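# Close spring-loaded cabinet door and slide its bolt up

## Task

Swing the cabinet door shut against the spring that keeps reopening it, then slide the bolt on the door's top edge far upward into the bracket fixed to the frame above. It only counts if the door and bolt stay in place by themselves, without the robot holding them.

## Robot and tools

Robot: one six-joint arm carrying a five-finger right hand. Joints from base outward: shoulder pan, shoulder lift, elbow (0 to 3.142 rad, cannot fully straighten), wrist 1, wrist 2, wrist 3. Load limits: 142 N m on the first three joints, 26.6 N m on each wrist joint.

Frames. Scene frame: origin on the table top under the arm base, +z up, +y to the left when facing along +x. The base may be tilted. The hand point sits 0.05 m ahead of the palm, where index pad and thumb tip meet in a pinch. Its own axes: +z along the straightened fingers (which extend 0.06 to 0.07 m past it), +y out of the palm, +x across the palm toward the little finger. Across the palm the hand spans 0.08 m on the little-finger side and 0.02 to 0.09 m on the thumb side depending on thumb turn. A wrist bracket on the little-finger side sits 0.03 m beyond the point along +y and 0.11 m across; it can collide.

Row layout (used by execute_actions and move): 14 numbers, each in [-1, 1], in this order: dx, dy, dz, rx, ry, rz, thumb_turn, thumb_bend, index, middle, ring, little, force_limit, speed. The first six are an offset, not a pose: a translation and a rotation vector expressed in the hand point's own axes, measured from the hand point's pose at the start of the action. Scale: 1.0 equals 0.6 m of travel or 180 degrees. The six finger numbers are absolute targets: -1 open (thumb_turn -1 = thumb beside palm, +1 = opposite fingers; others -1 straight, +1 fully curled). A pinch is roughly thumb_turn +0.57, thumb_bend +0.75, index +0.22. force_limit maps -1..+1 to about 0..10 N at the fingertip (0..15 N for the two thumb motors) and only stops closing motors. speed maps -1..+1 to near zero..full, where full travel takes 0.6 s. Close slowly (speed -0.9 or lower) for a gentle grip. A motor only starts when its target changes by 0.01 or more.

execute_actions(actions): a list of actions; each action is a list of up to 15 rows, one row per 1/30 s step, last row repeated to fill 15 steps, so each action lasts 0.5 s. All rows of an action are offsets from that action's start pose, not from the previous row. For a call's first action the start is the last reported pose. Each step the commanded pose is clipped to within 100 mm and 16 degrees of the measured pose, so large offsets need several actions. An empty list just returns state and images.

move(target, speed, stop_force, blocking): target is one 14-number row as above, offset from the pose in the most recent result showing one. The hand point travels a straight path lasting 0.5 to 10 s (cut off at 10 s). speed is the path's top speed in m/s, 0.002 to 0.5, default 0.25; rotation limited to twice that in rad/s. The arm lags, may stray, and may exceed speed near full reach. stop_force (9 to 40 N, optional) ends the path when the wrist sensor feels that much extra push opposing the motion; only meaningful with slow, non-rotating moves; allowed after 0.2 s of scene time; omit it when backing away from a contact. blocking=false returns after 0.5 s while the arm keeps going (not allowed with stop_force); then only wait or stop are accepted until the move ends. The result adds a move: line giving the ending (done, contact, held, off_target, moving, fault), any limits that acted (paced = clipped, held = some steps blocked), and distance from target.

wait(seconds): 0 to 10 s, holding the last command; returns early if a move finishes. stop(): brakes a running move. zoom_image(camera, region): region [x0, y0, x1, y1] in pixels, at most 504 by 504. show_instructions(): shows the reference image(s). finished_scene(scene): integer 1 or 2; ends that scene for good once the goal is met and stable.

Cameras: cam_head_left, cam_head_right, cam_high, cam_low, cam_wrist, each 896x504, returned in that order; calibration lines give K, distortion and world-to-camera transforms, accurate to a few degrees and millimetres.

Reading results: state gives end_effector_position (m), end_effector_quat_wxyz and velocities in the scene frame; printed position drifts at long reach. Hand target is where the controller is currently driving. A pose unreachable line means the clearance check altered or blocked the command. Step readings list positions at some steps; HELD marks held-back steps. Wrist force and torque are in the hand point's axes, force pointing from the surface back into the arm; offset up to about 4 N, noise up to 2.4 N, saturation near 50 N; no reading at start is normal. hand_measured, hand_stopped_by (moving, target, force, stalled, fault) and hand_load_n list six values in the motor order above; loads near zero mean a grip was lost.

Avoid: pressing a stiff arm past a contact without slow speed and stop_force, which can trigger a fault. Contact torque at a joint limit, or 150 N external force anywhere, halts the arm for 10 s and skips the rest of the call. Holding loads heats motors: warning at 70 °C, brakes at 85 °C. Do not slam the door, hit things hard, or drop or knock anything over; approach the door and bolt slowly.

Each tool is called after "Emit:" as name(argument=value, ...) on one line, values as JSON.

Reference images:

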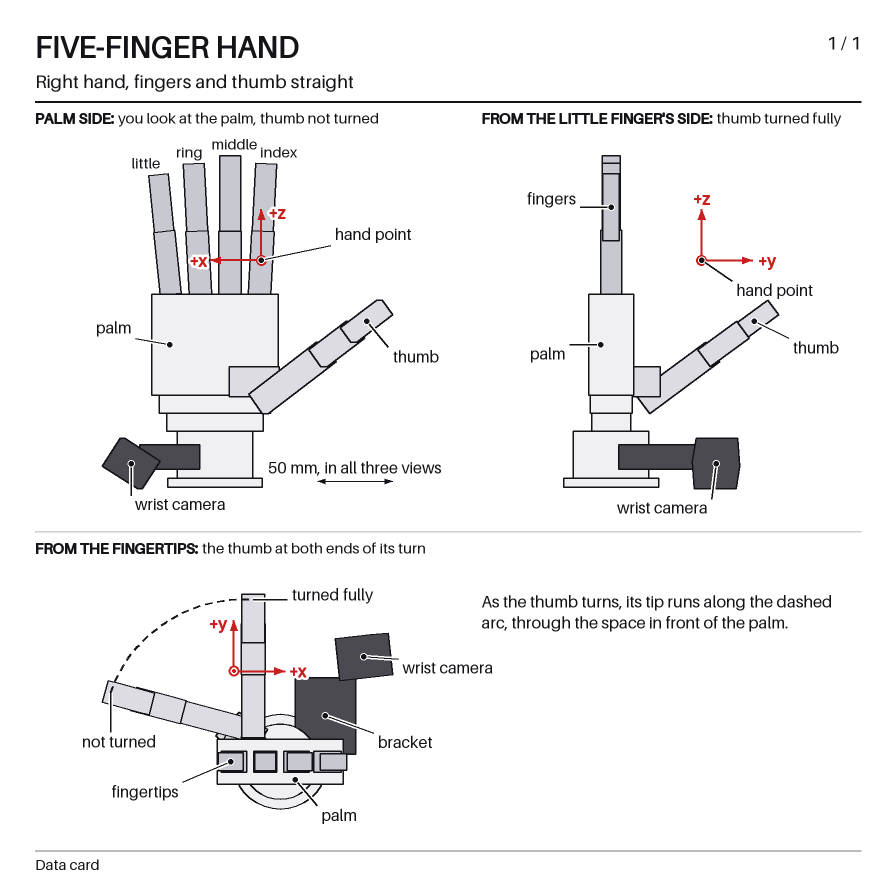

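## Session

Emit:
execute_actions(actions=[])

Scene clock: 0.00 s.
end_effector_position=(+0.4618, +0.0801, +0.2019) hand_measured=(-1.000, -1.000, -1.000, -1.000, -1.000, -1.000) hand_load_n=(+0.0, +0.0, +0.0, +0.0, +0.0, +0.0) hand_stopped_by=(target, target, target, target, target, target) hand_force_limit=0.00 hand_speed=-0.80 end_effector_quat_wxyz=(+0.184, +0.340, +0.900, -0.203) end_effector_velocity=(-0.000, -0.000, -0.000) end_effector_angular_velocity=(+0.000, +0.001, -0.000)
Joint positions: [-0.096 -1.393  1.764  0.973  2.02  -0.843]
Joint velocities: [-0.    -0.     0.001  0.    -0.     0.   ]
Wrist force (N, on the end effector, along its own x y z axes, offset not removed): no reading
Wrist torque (N m, same axes, about the end effector's origin, offset not removed): no reading
Hand target: +0.462, +0.080, +0.202; +0.184, +0.340, +0.900, -0.203

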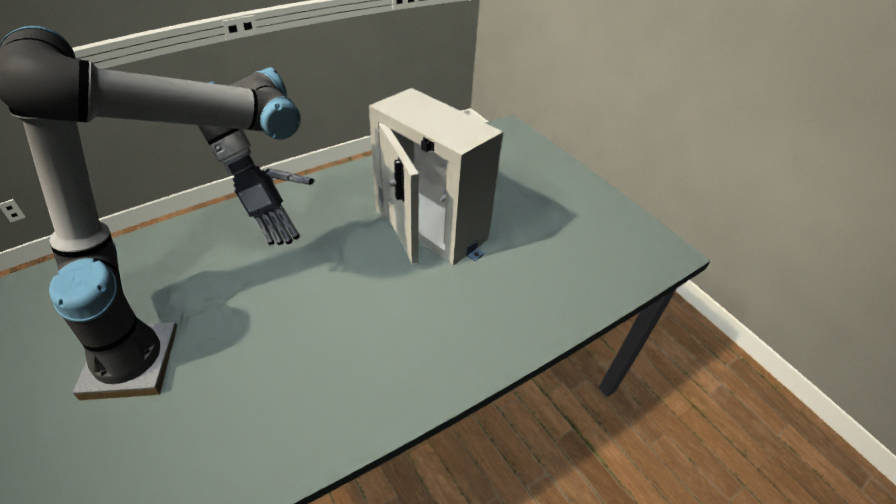

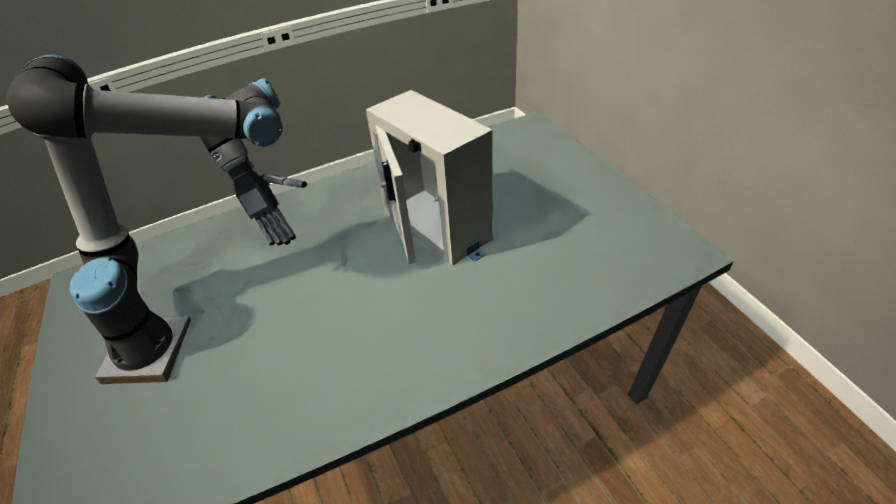

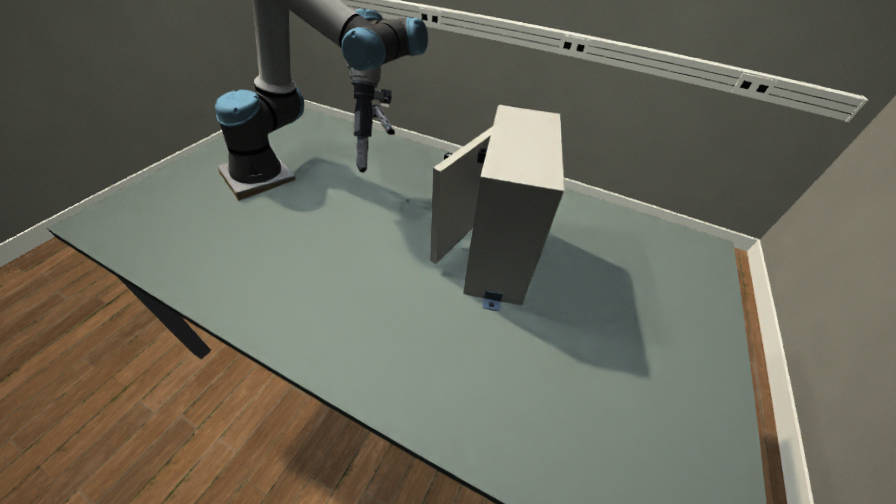

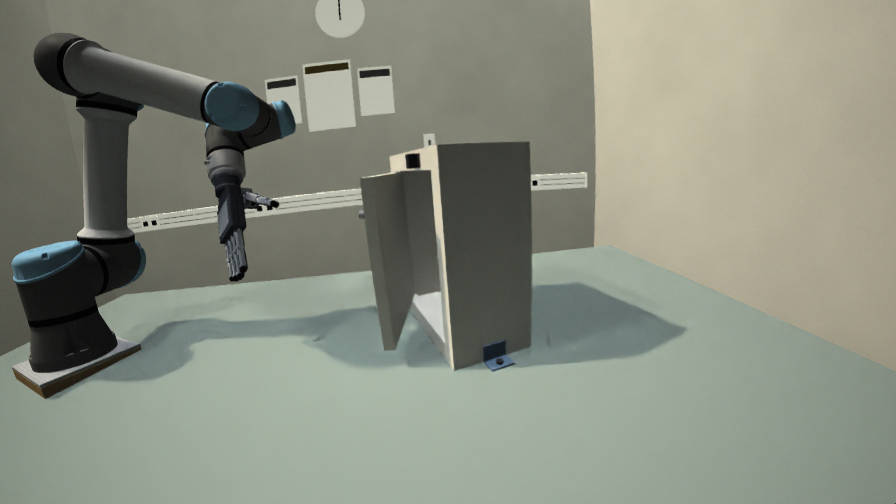

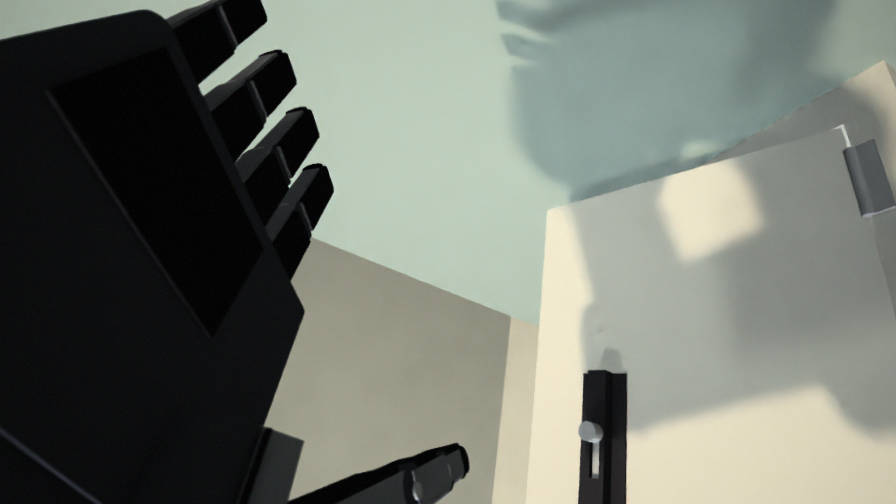

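Emit:
zoom_image(camera="cam_head_left", region=[350, 80, 530, 280])

Emit:
zoom_image(camera="cam_low", region=[340, 120, 560, 380])

Region (350, 80, 530, 280) of cam_head_left's 896x504 image, scaled by 2.520, with more detail than that image has; it fills the left 454 columns of this view, and the rest is white.

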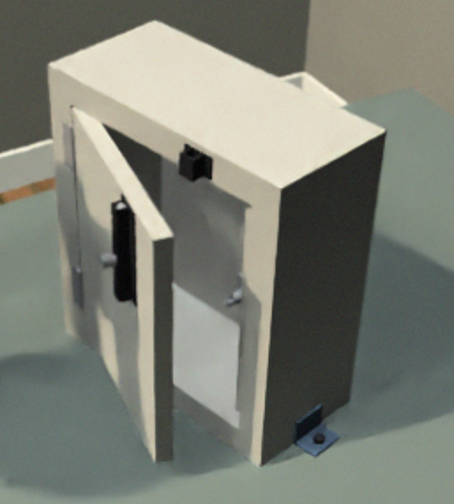

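Region (340, 120, 560, 380) of cam_low's 896x504 image, scaled by 1.938, with more detail than that image has; it fills the left 426 columns of this view, and the rest is white.

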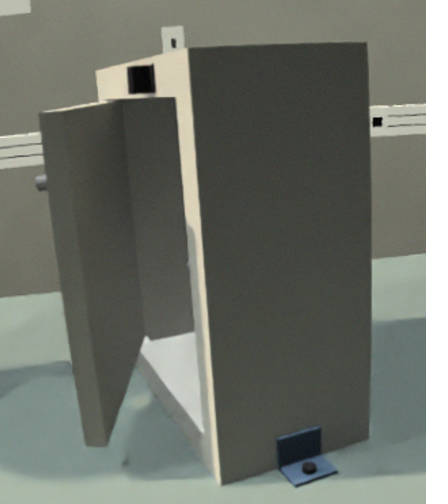

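Emit:
move(target=[-0.257,-0.068,0.037,-0.5,-0.01,0.29,-1,-1,-1,-1,-1,-1,0,0], speed=0.35)

Emit:
move(target=[0,0,0.08,0,0,0,-1,-1,-1,-1,-1,-1,0,0], speed=0.1)

Emit:
zoom_image(camera="cam_low", region=[250, 130, 450, 260])

Emit:
zoom_image(camera="cam_head_left", region=[280, 100, 480, 240])

Scene clock: 35.70 s.
end_effector_position=(+0.5461, -0.0418, +0.2649) hand_measured=(-1.000, -1.000, -1.000, -1.000, -1.000, -1.000) hand_load_n=(+0.0, +0.0, +0.0, +0.0, +0.0, +0.0) hand_stopped_by=(target, target, target, target, target, target) hand_force_limit=0.00 hand_speed=0.00 end_effector_quat_wxyz=(+0.438, +0.437, +0.555, +0.556) end_effector_velocity=(+0.000, -0.000, -0.001) end_effector_angular_velocity=(+0.003, -0.009, -0.002)
Joint positions: [-0.879 -1.545  2.421 -0.965  0.596  0.138]
Joint velocities: [ 0.004  0.007  0.005 -0.027  0.007  0.013]
Wrist force (N, on the end effector, along its own x y z axes, offset not removed): [-3.4 -2.4 -1.1]
Wrist torque (N m, same axes, about the end effector's origin, offset not removed): [-0.38 0.40 0.10]
Hand target: +0.546, -0.042, +0.265; +0.438, +0.437, +0.555, +0.556
Off the commanded pose: 0.000 m, 0 deg.
move: done
camera_calibration (this result's frames):
cam_wrist: T_world_to_cam=[[0.0327015, -0.128967, 0.991109, -0.280523], [-0.367649, -0.923665, -0.108061, 0.182101], [0.92939, -0.360847, -0.0776199, -0.367123], [0, 0, 0, 1]] pos_world=[0.417324, -0.000452779, 0.269211]

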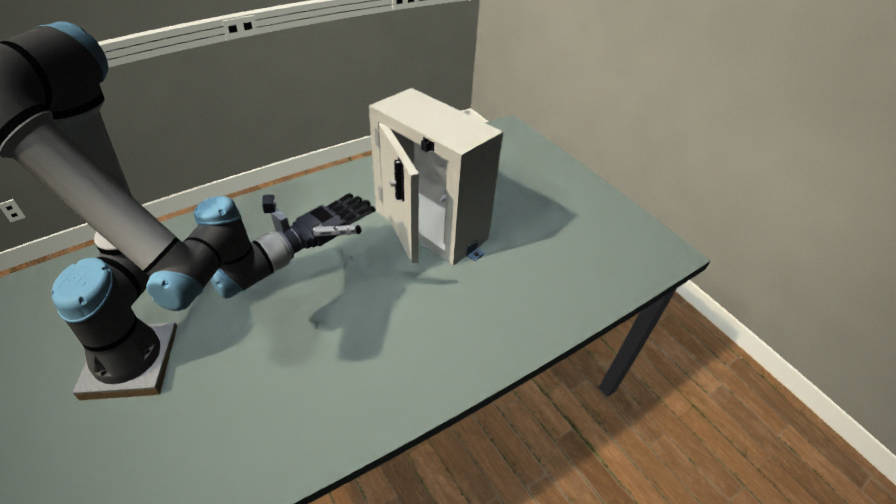

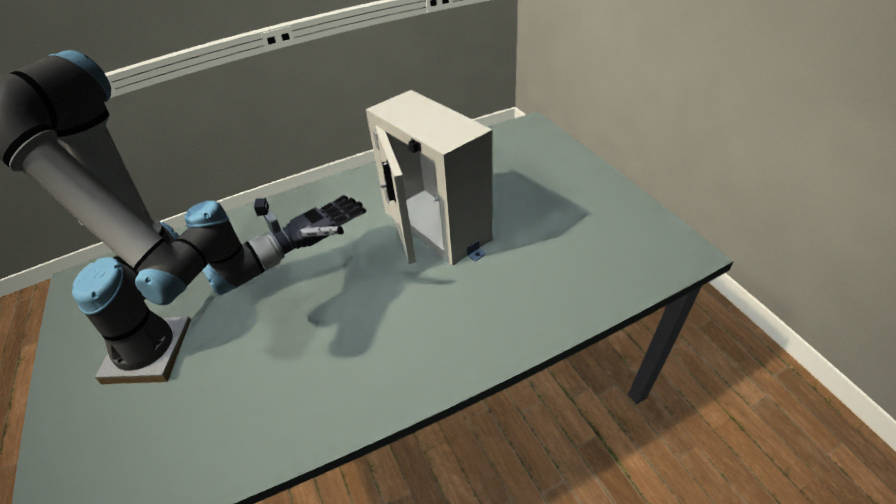

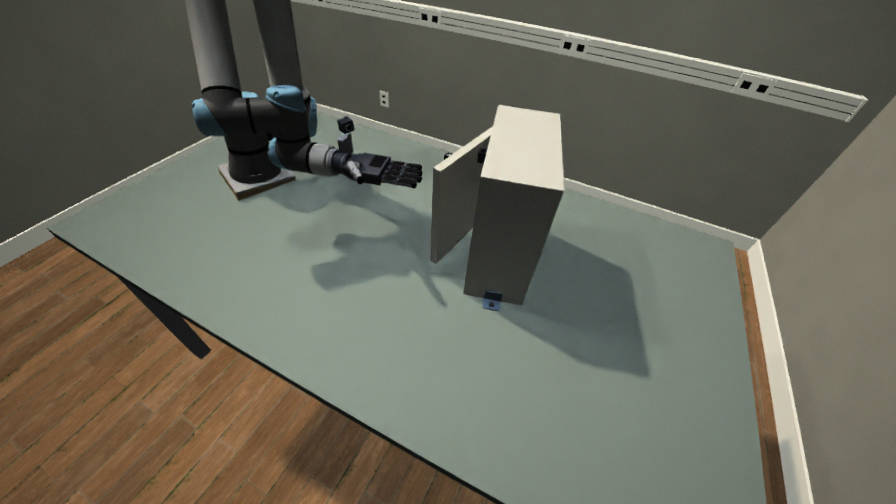

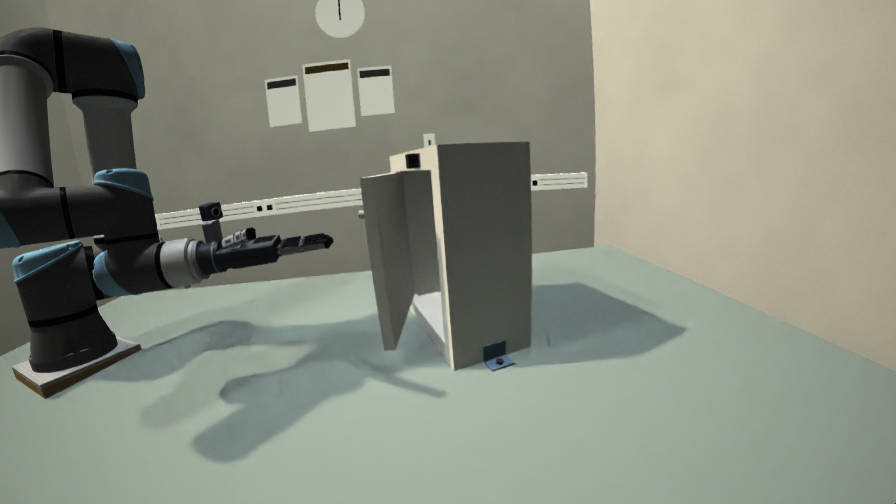

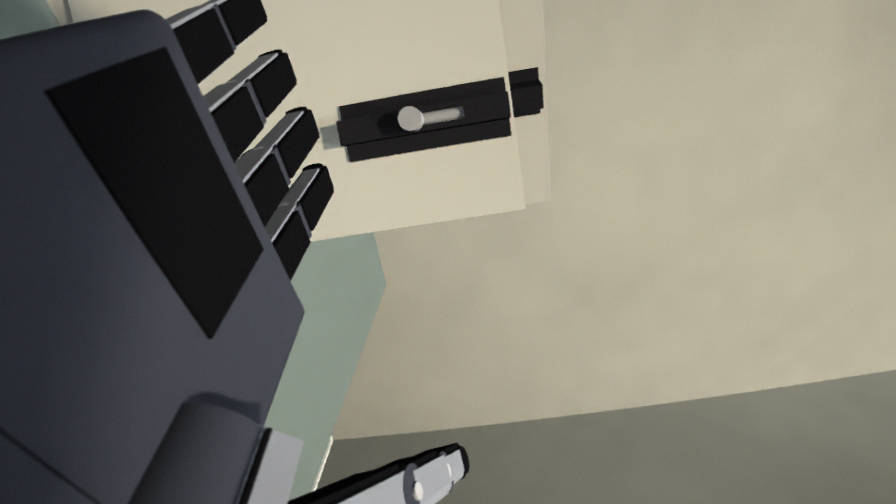

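Scene clock: 36.60 s.
end_effector_position=(+0.5926, -0.0305, +0.2651) hand_measured=(-1.000, -1.000, -1.000, -1.000, -1.000, -1.000) hand_load_n=(+0.0, +0.0, +0.0, +0.0, +0.0, +0.0) hand_stopped_by=(target, target, target, target, target, target) hand_force_limit=0.00 hand_speed=0.00 end_effector_quat_wxyz=(+0.438, +0.437, +0.555, +0.556) end_effector_velocity=(+0.001, +0.000, -0.000) end_effector_angular_velocity=(+0.000, +0.000, -0.000)
Joint positions: [-0.75  -1.447  2.302 -0.93   0.724  0.122]
Joint velocities: [ 0.003  0.003 -0.003  0.001  0.003 -0.   ]
Wrist force (N, on the end effector, along its own x y z axes, offset not removed): [-2.3 -1.2 -0.2]
Wrist torque (N m, same axes, about the end effector's origin, offset not removed): [-0.17 0.24 0.09]
Hand target: +0.593, -0.030, +0.265; +0.438, +0.437, +0.555, +0.556
Off the commanded pose: 0.000 m, 0 deg.
move: done
camera_calibration (this result's frames):
cam_wrist: T_world_to_cam=[[0.0324704, -0.129303, 0.991073, -0.280552], [-0.367601, -0.923637, -0.108461, 0.209812], [0.929417, -0.360798, -0.0775229, -0.406324], [0, 0, 0, 1]] pos_world=[0.463881, 0.0109132, 0.269304]

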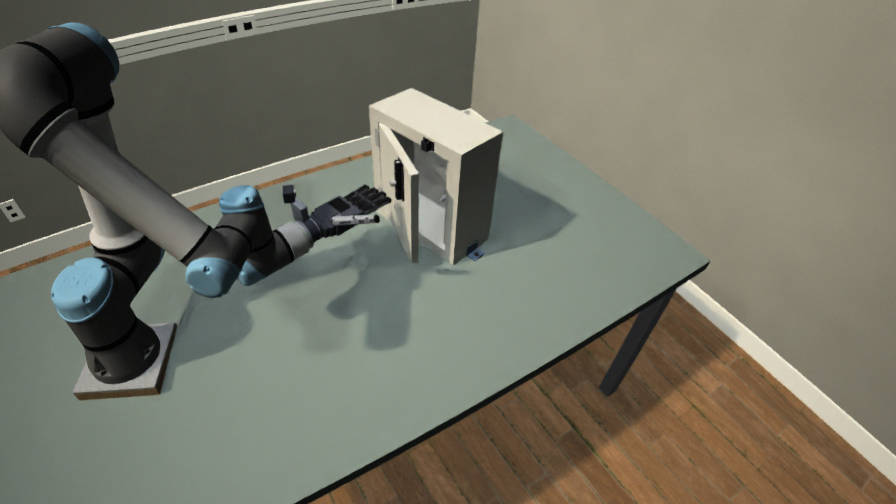

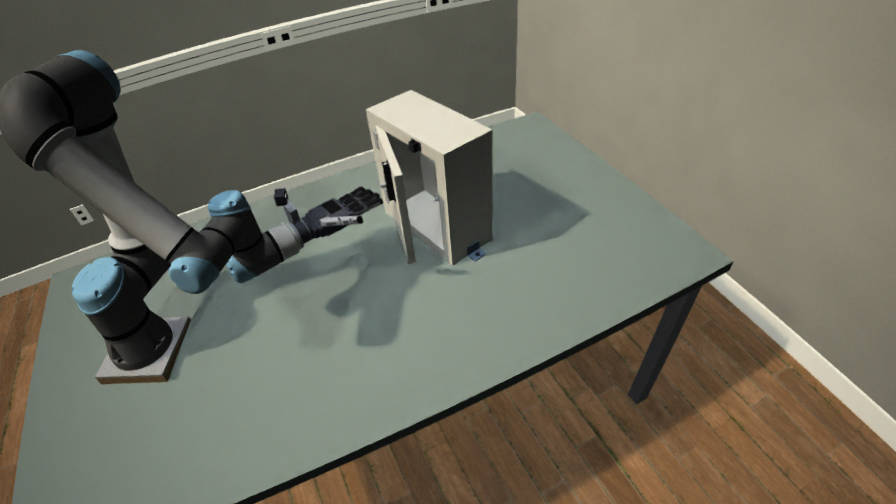

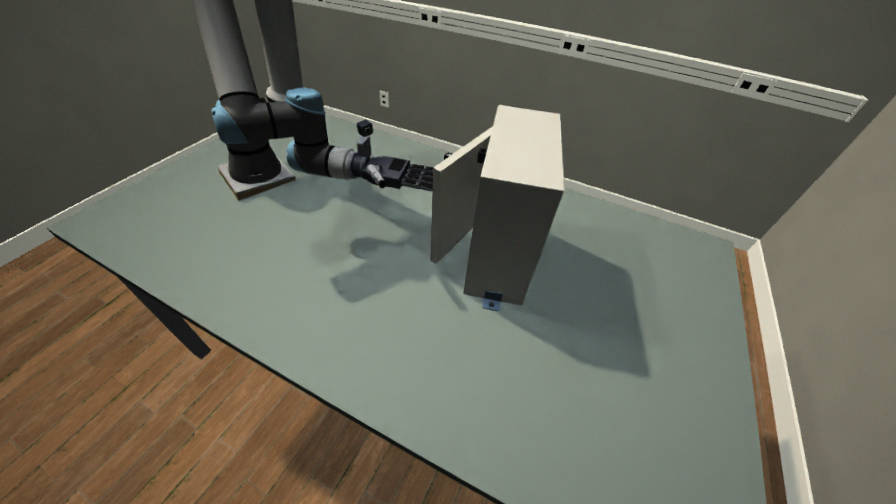

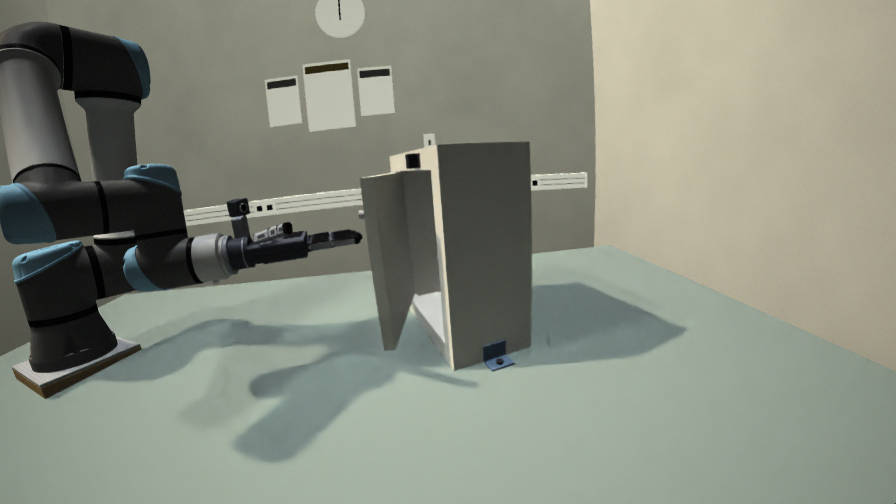

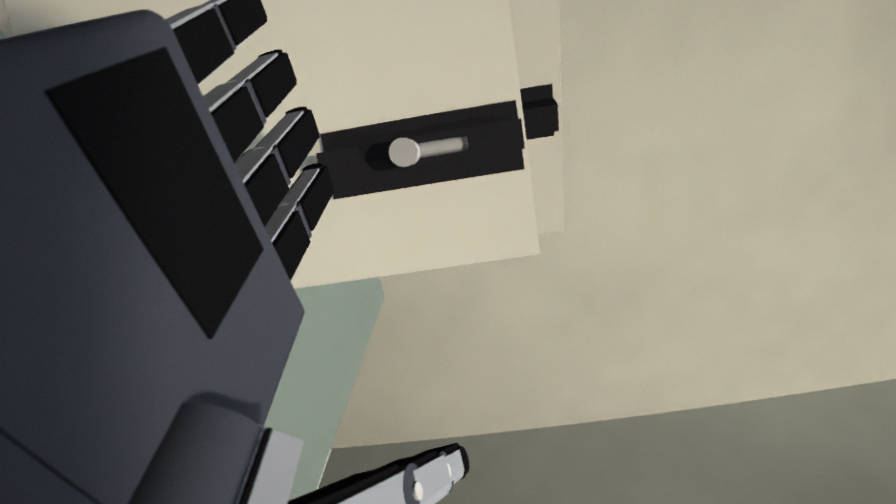

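Region (250, 130, 450, 260) of cam_low's 896x504 image, scaled by 2.520, with more detail than that image has; it fills the top 328 rows of this view, and the rest is white.

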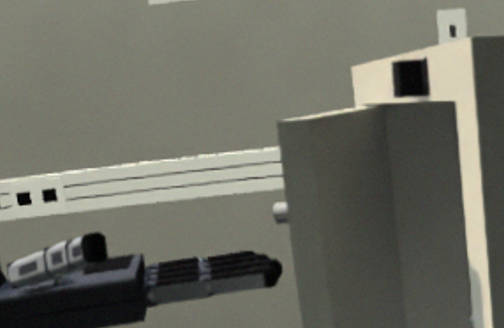

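Region (280, 100, 480, 240) of cam_head_left's 896x504 image, scaled by 2.520, with more detail than that image has; it fills the top 353 rows of this view, and the rest is white.

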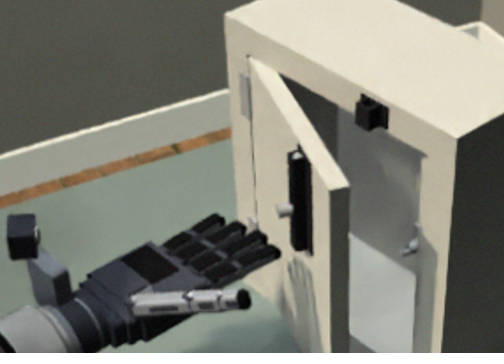

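Emit:
move(target=[-0.033,0.018,0,0,0,0,-1,-1,-1,-1,-1,-1,0,0], speed=0.08)

Emit:
move(target=[-0.025,0,0.13,0,0,0,-1,-1,-1,-1,-1,-1,0,0], speed=0.035, stop_force=20)

Scene clock: 44.57 s.
end_effector_position=(+0.5973, -0.0496, +0.2758) hand_measured=(-1.000, -1.000, -1.000, -1.000, -1.000, -1.000) hand_load_n=(+0.0, +0.0, +0.0, +0.0, +0.0, +0.0) hand_stopped_by=(target, target, target, target, target, target) hand_force_limit=0.00 hand_speed=0.00 end_effector_quat_wxyz=(+0.438, +0.437, +0.555, +0.556) end_effector_velocity=(+0.000, -0.000, +0.001) end_effector_angular_velocity=(+0.000, +0.001, +0.001)
Joint positions: [-0.792 -1.449  2.269 -0.899  0.683  0.126]
Joint velocities: [-0.001 -0.    -0.003  0.004 -0.002 -0.   ]
Wrist force (N, on the end effector, along its own x y z axes, offset not removed): [-0.2 -1.2 -1.3]
Wrist torque (N m, same axes, about the end effector's origin, offset not removed): [-0.08 -0.07 0.24]
Hand target: +0.597, -0.050, +0.276; +0.438, +0.437, +0.555, +0.556
Off the commanded pose: 0.000 m, 0 deg.
move: done
camera_calibration (this result's frames):
cam_wrist: T_world_to_cam=[[0.0325293, -0.129202, 0.991085, -0.293833], [-0.367611, -0.923647, -0.108344, 0.19494], [0.92941, -0.36081, -0.0775415, -0.416725], [0, 0, 0, 1]] pos_world=[0.468528, -0.00826634, 0.280021]

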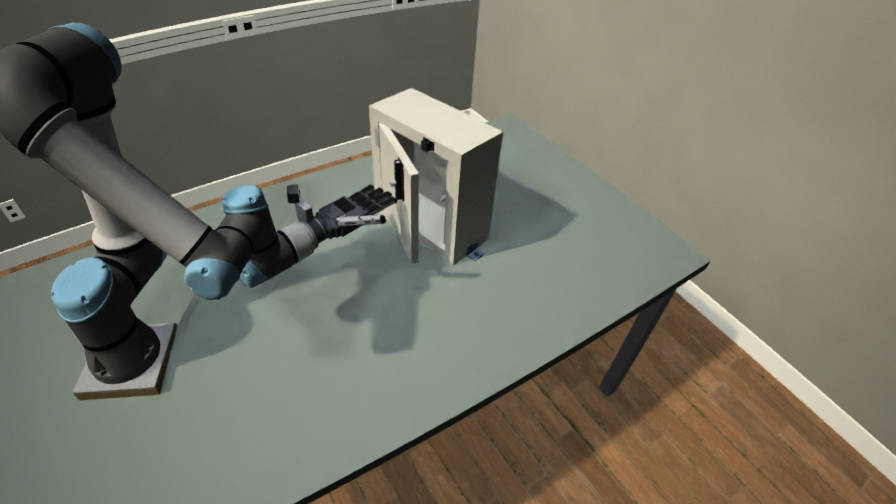

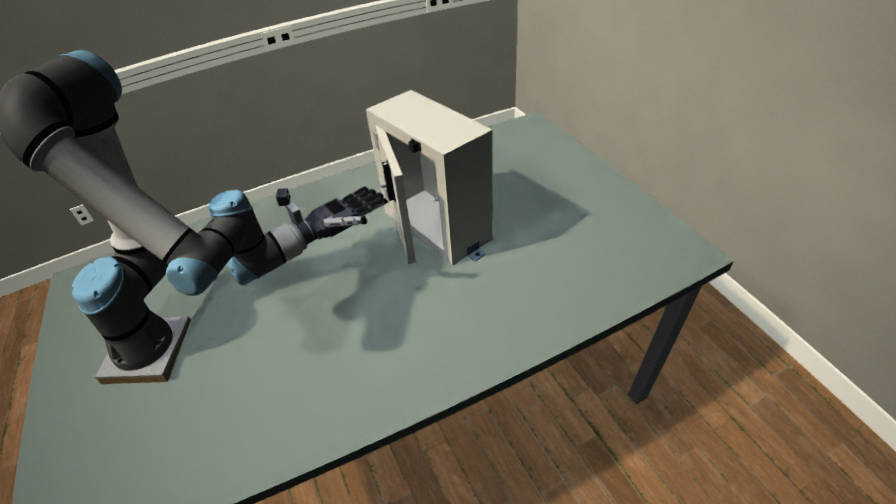

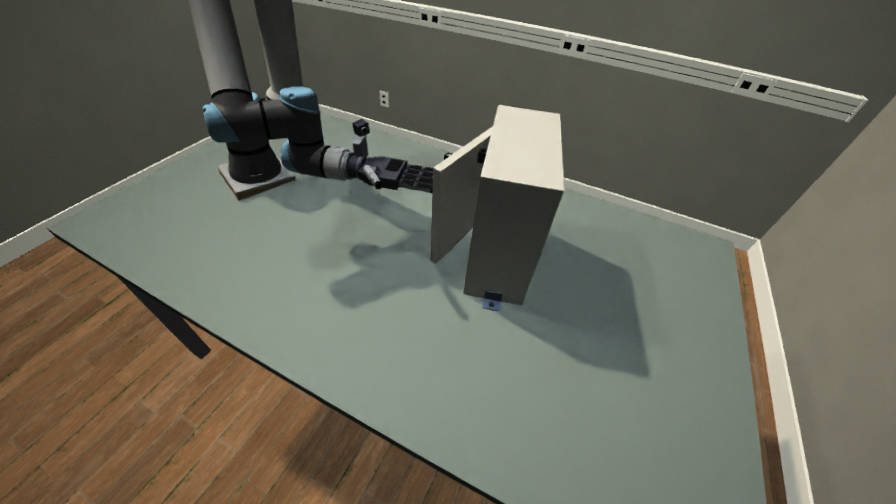

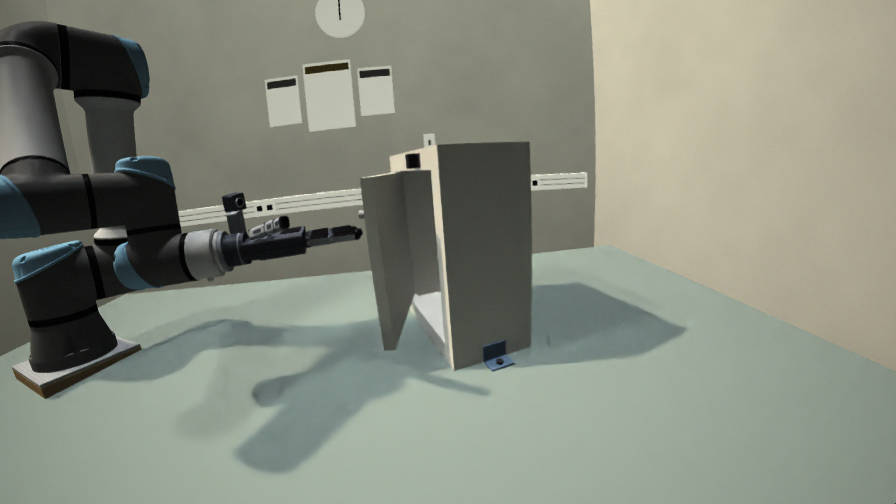

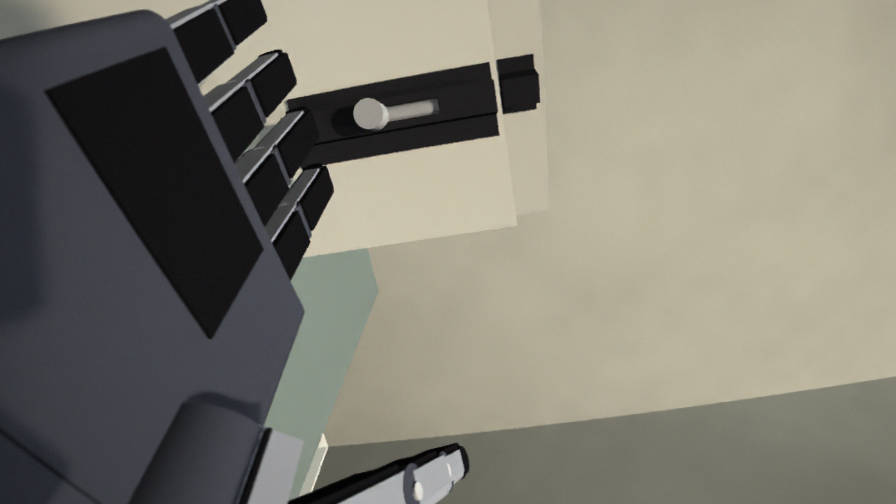

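Scene clock: 47.17 s.
end_effector_position=(+0.6765, -0.0457, +0.2759) hand_measured=(-1.000, -1.000, -1.000, -1.000, -1.000, -1.000) hand_load_n=(+0.0, +0.0, +0.0, -0.5, +0.0, +0.0) hand_stopped_by=(target, target, target, target, target, target) hand_force_limit=0.00 hand_speed=0.00 end_effector_quat_wxyz=(+0.438, +0.437, +0.555, +0.556) end_effector_velocity=(+0.001, +0.000, +0.001) end_effector_angular_velocity=(+0.000, -0.001, +0.001)
Joint positions: [-0.664 -1.292  2.052 -0.83   0.811  0.113]
Joint velocities: [ 0.002  0.002 -0.004  0.001  0.002  0.   ]
Wrist force (N, on the end effector, along its own x y z axes, offset not removed): [6.2 -2.3 -12.3]
Wrist torque (N m, same axes, about the end effector's origin, offset not removed): [0.27 -0.05 0.49]
Hand target: +0.677, -0.046, +0.276; +0.438, +0.437, +0.555, +0.556
Off the commanded pose: 0.000 m, 0 deg.
move: done
camera_calibration (this result's frames):
cam_wrist: T_world_to_cam=[[0.0323521, -0.129572, 0.991042, -0.295889], [-0.367564, -0.923617, -0.108758, 0.227785], [0.929435, -0.360753, -0.0775071, -0.488983], [0, 0, 0, 1]] pos_world=[0.547777, -0.00435493, 0.280112]

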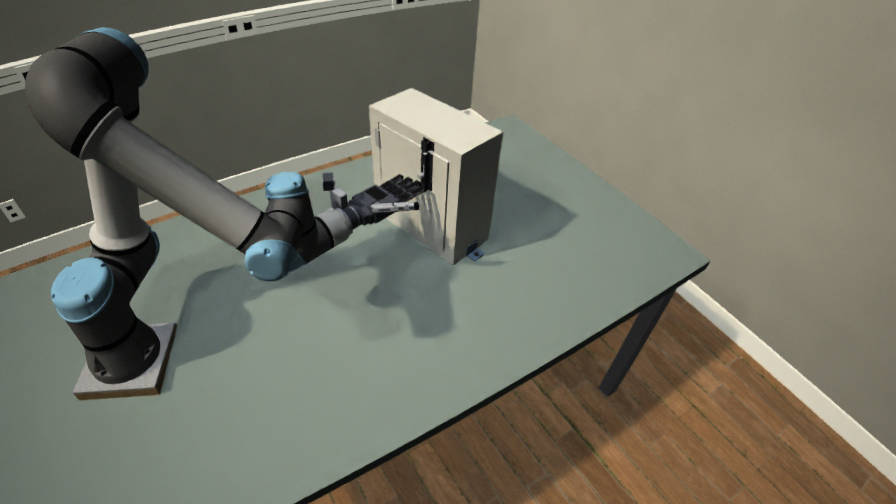

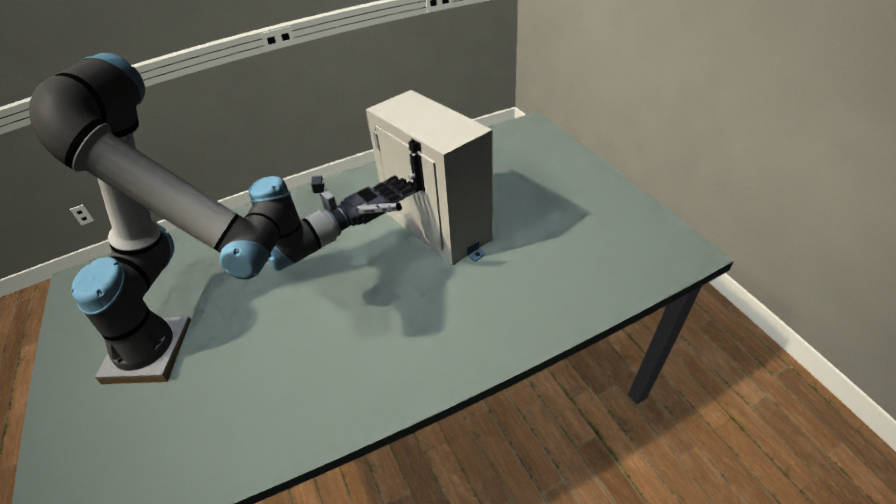

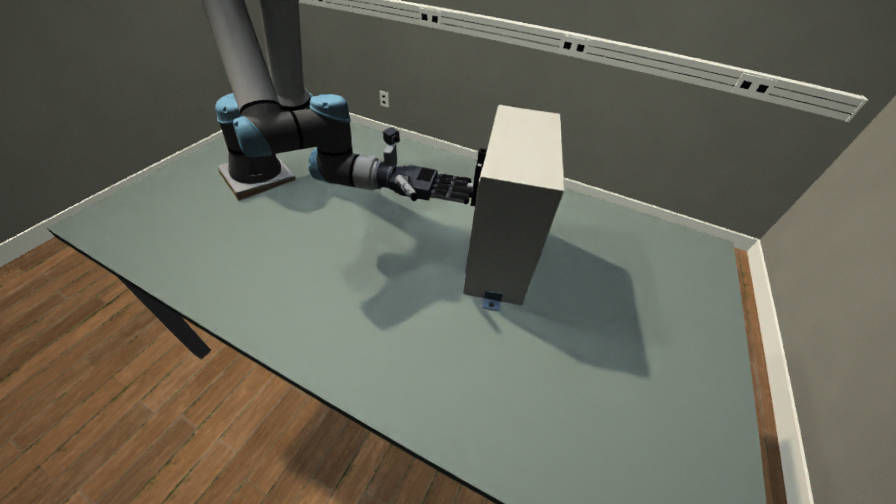

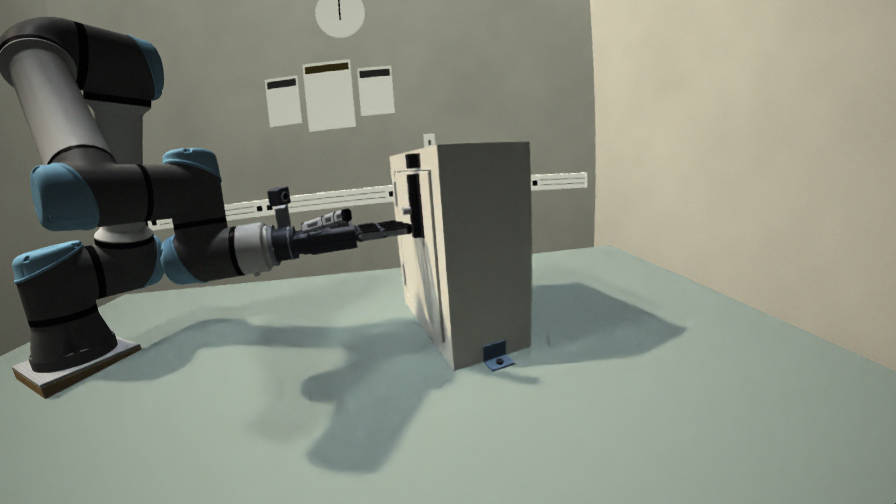

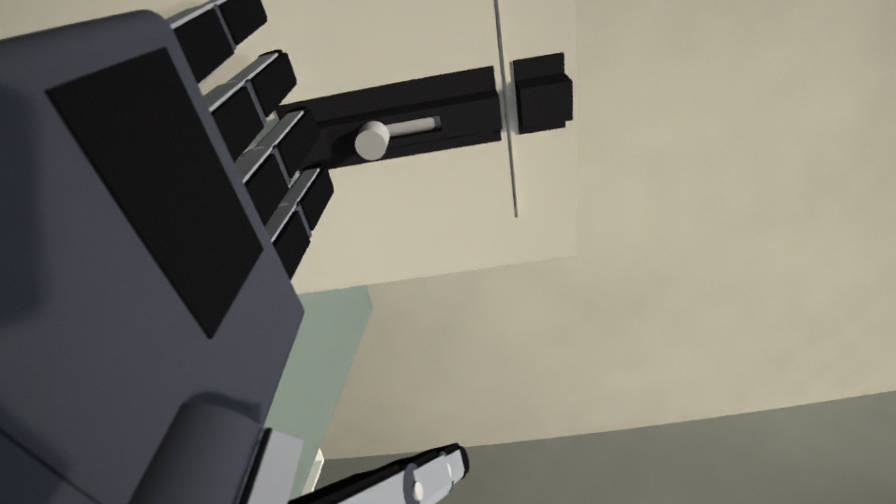

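Nearly shut.

Emit:
move(target=[-0.008,0,0.02,0,0,0,-1,-1,-1,-1,-1,-1,0,0], speed=0.006, stop_force=11)

Emit:
zoom_image(camera="cam_low", region=[340, 130, 480, 260])

Scene clock: 50.13 s.
end_effector_position=(+0.6801, -0.0462, +0.2758) hand_measured=(-1.000, -1.000, -1.000, -1.000, -1.000, -1.000) hand_load_n=(+0.0, +0.0, +0.0, -1.5, +0.0, +0.0) hand_stopped_by=(target, target, target, target, target, target) hand_force_limit=0.00 hand_speed=0.00 end_effector_quat_wxyz=(+0.438, +0.437, +0.555, +0.556) end_effector_velocity=(-0.002, +0.000, +0.000) end_effector_angular_velocity=(+0.000, -0.001, -0.001)
Joint positions: [-0.66  -1.284  2.042 -0.826  0.814  0.113]
Joint velocities: [-0.001 -0.004  0.006 -0.003  0.     0.001]
Wrist force (N, on the end effector, along its own x y z axes, offset not removed): [2.1 1.3 -27.7]
Wrist torque (N m, same axes, about the end effector's origin, offset not removed): [1.64 1.24 0.37]
Hand target: +0.680, -0.046, +0.276; +0.438, +0.437, +0.555, +0.556
Off the commanded pose: 0.009 m, 0 deg.
move: contact
camera_calibration (this result's frames):
cam_wrist: T_world_to_cam=[[0.0324931, -0.129678, 0.991024, -0.296041], [-0.367693, -0.923561, -0.108795, 0.228769], [0.929379, -0.360857, -0.0776911, -0.492368], [0, 0, 0, 1]] pos_world=[0.551333, -0.00478226, 0.28002]

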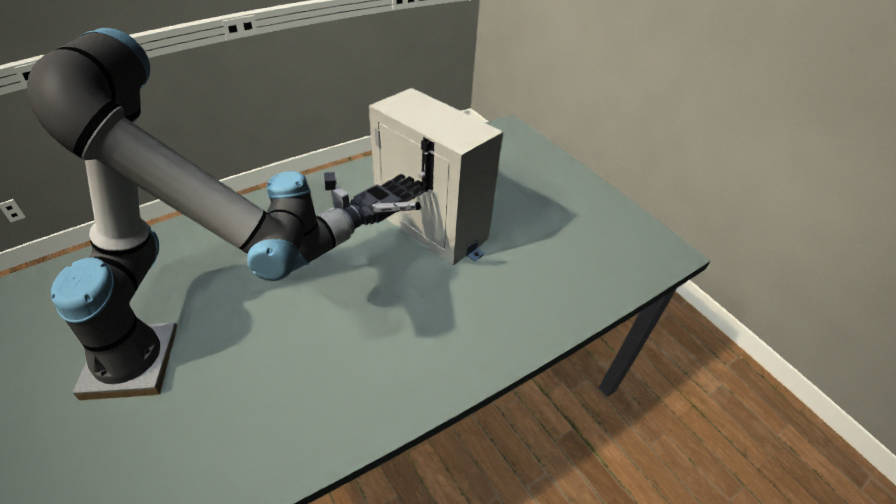

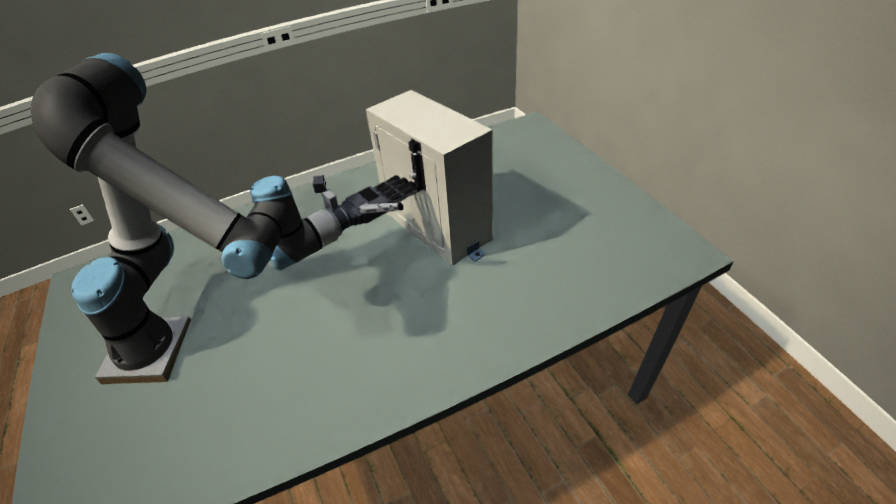

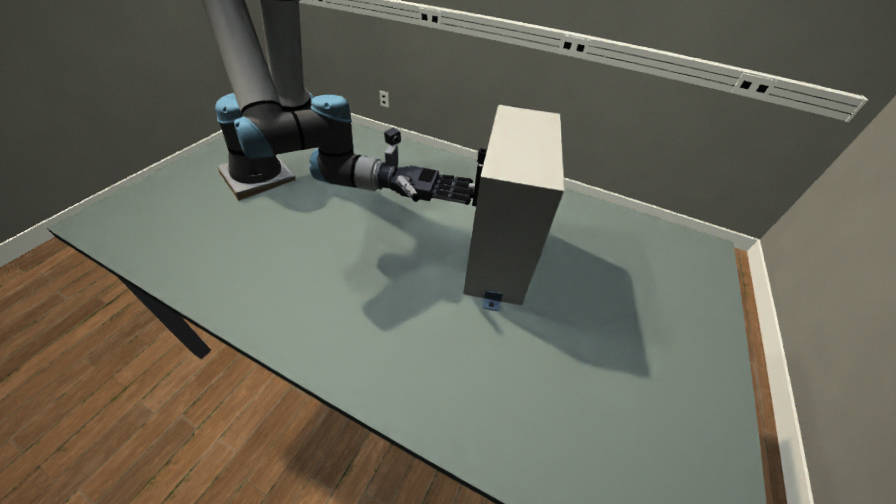

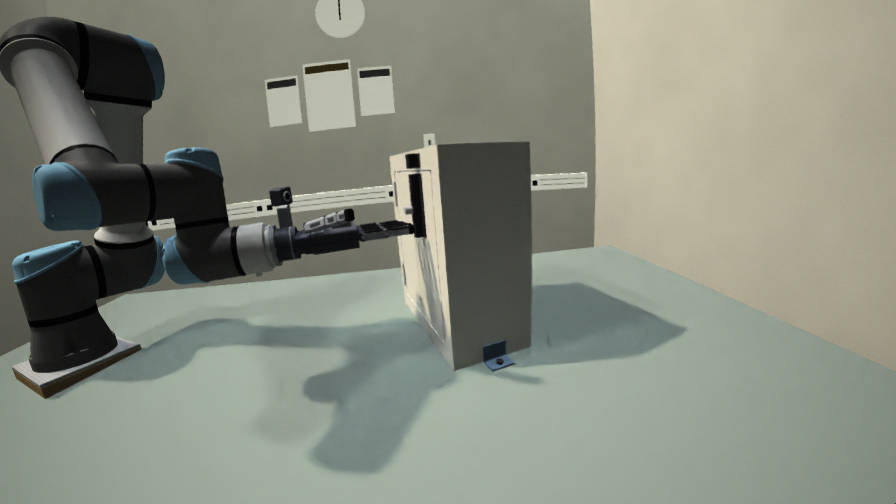

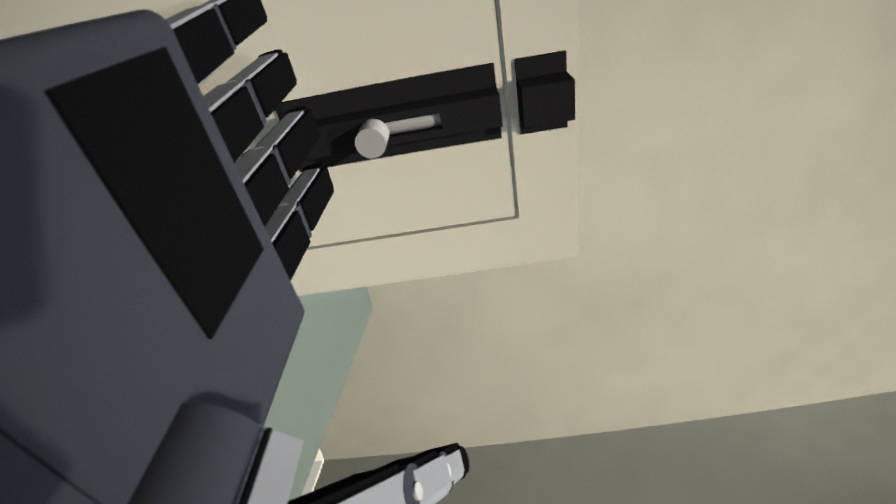

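Region (340, 130, 480, 260) of cam_low's 896x504 image, scaled by 3.600, with more detail than that image has; it fills the top 468 rows of this view, and the rest is white.

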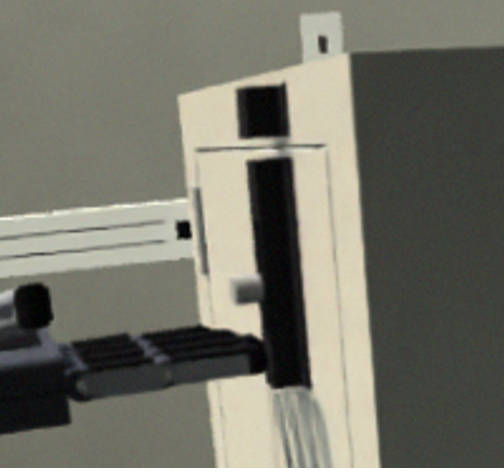

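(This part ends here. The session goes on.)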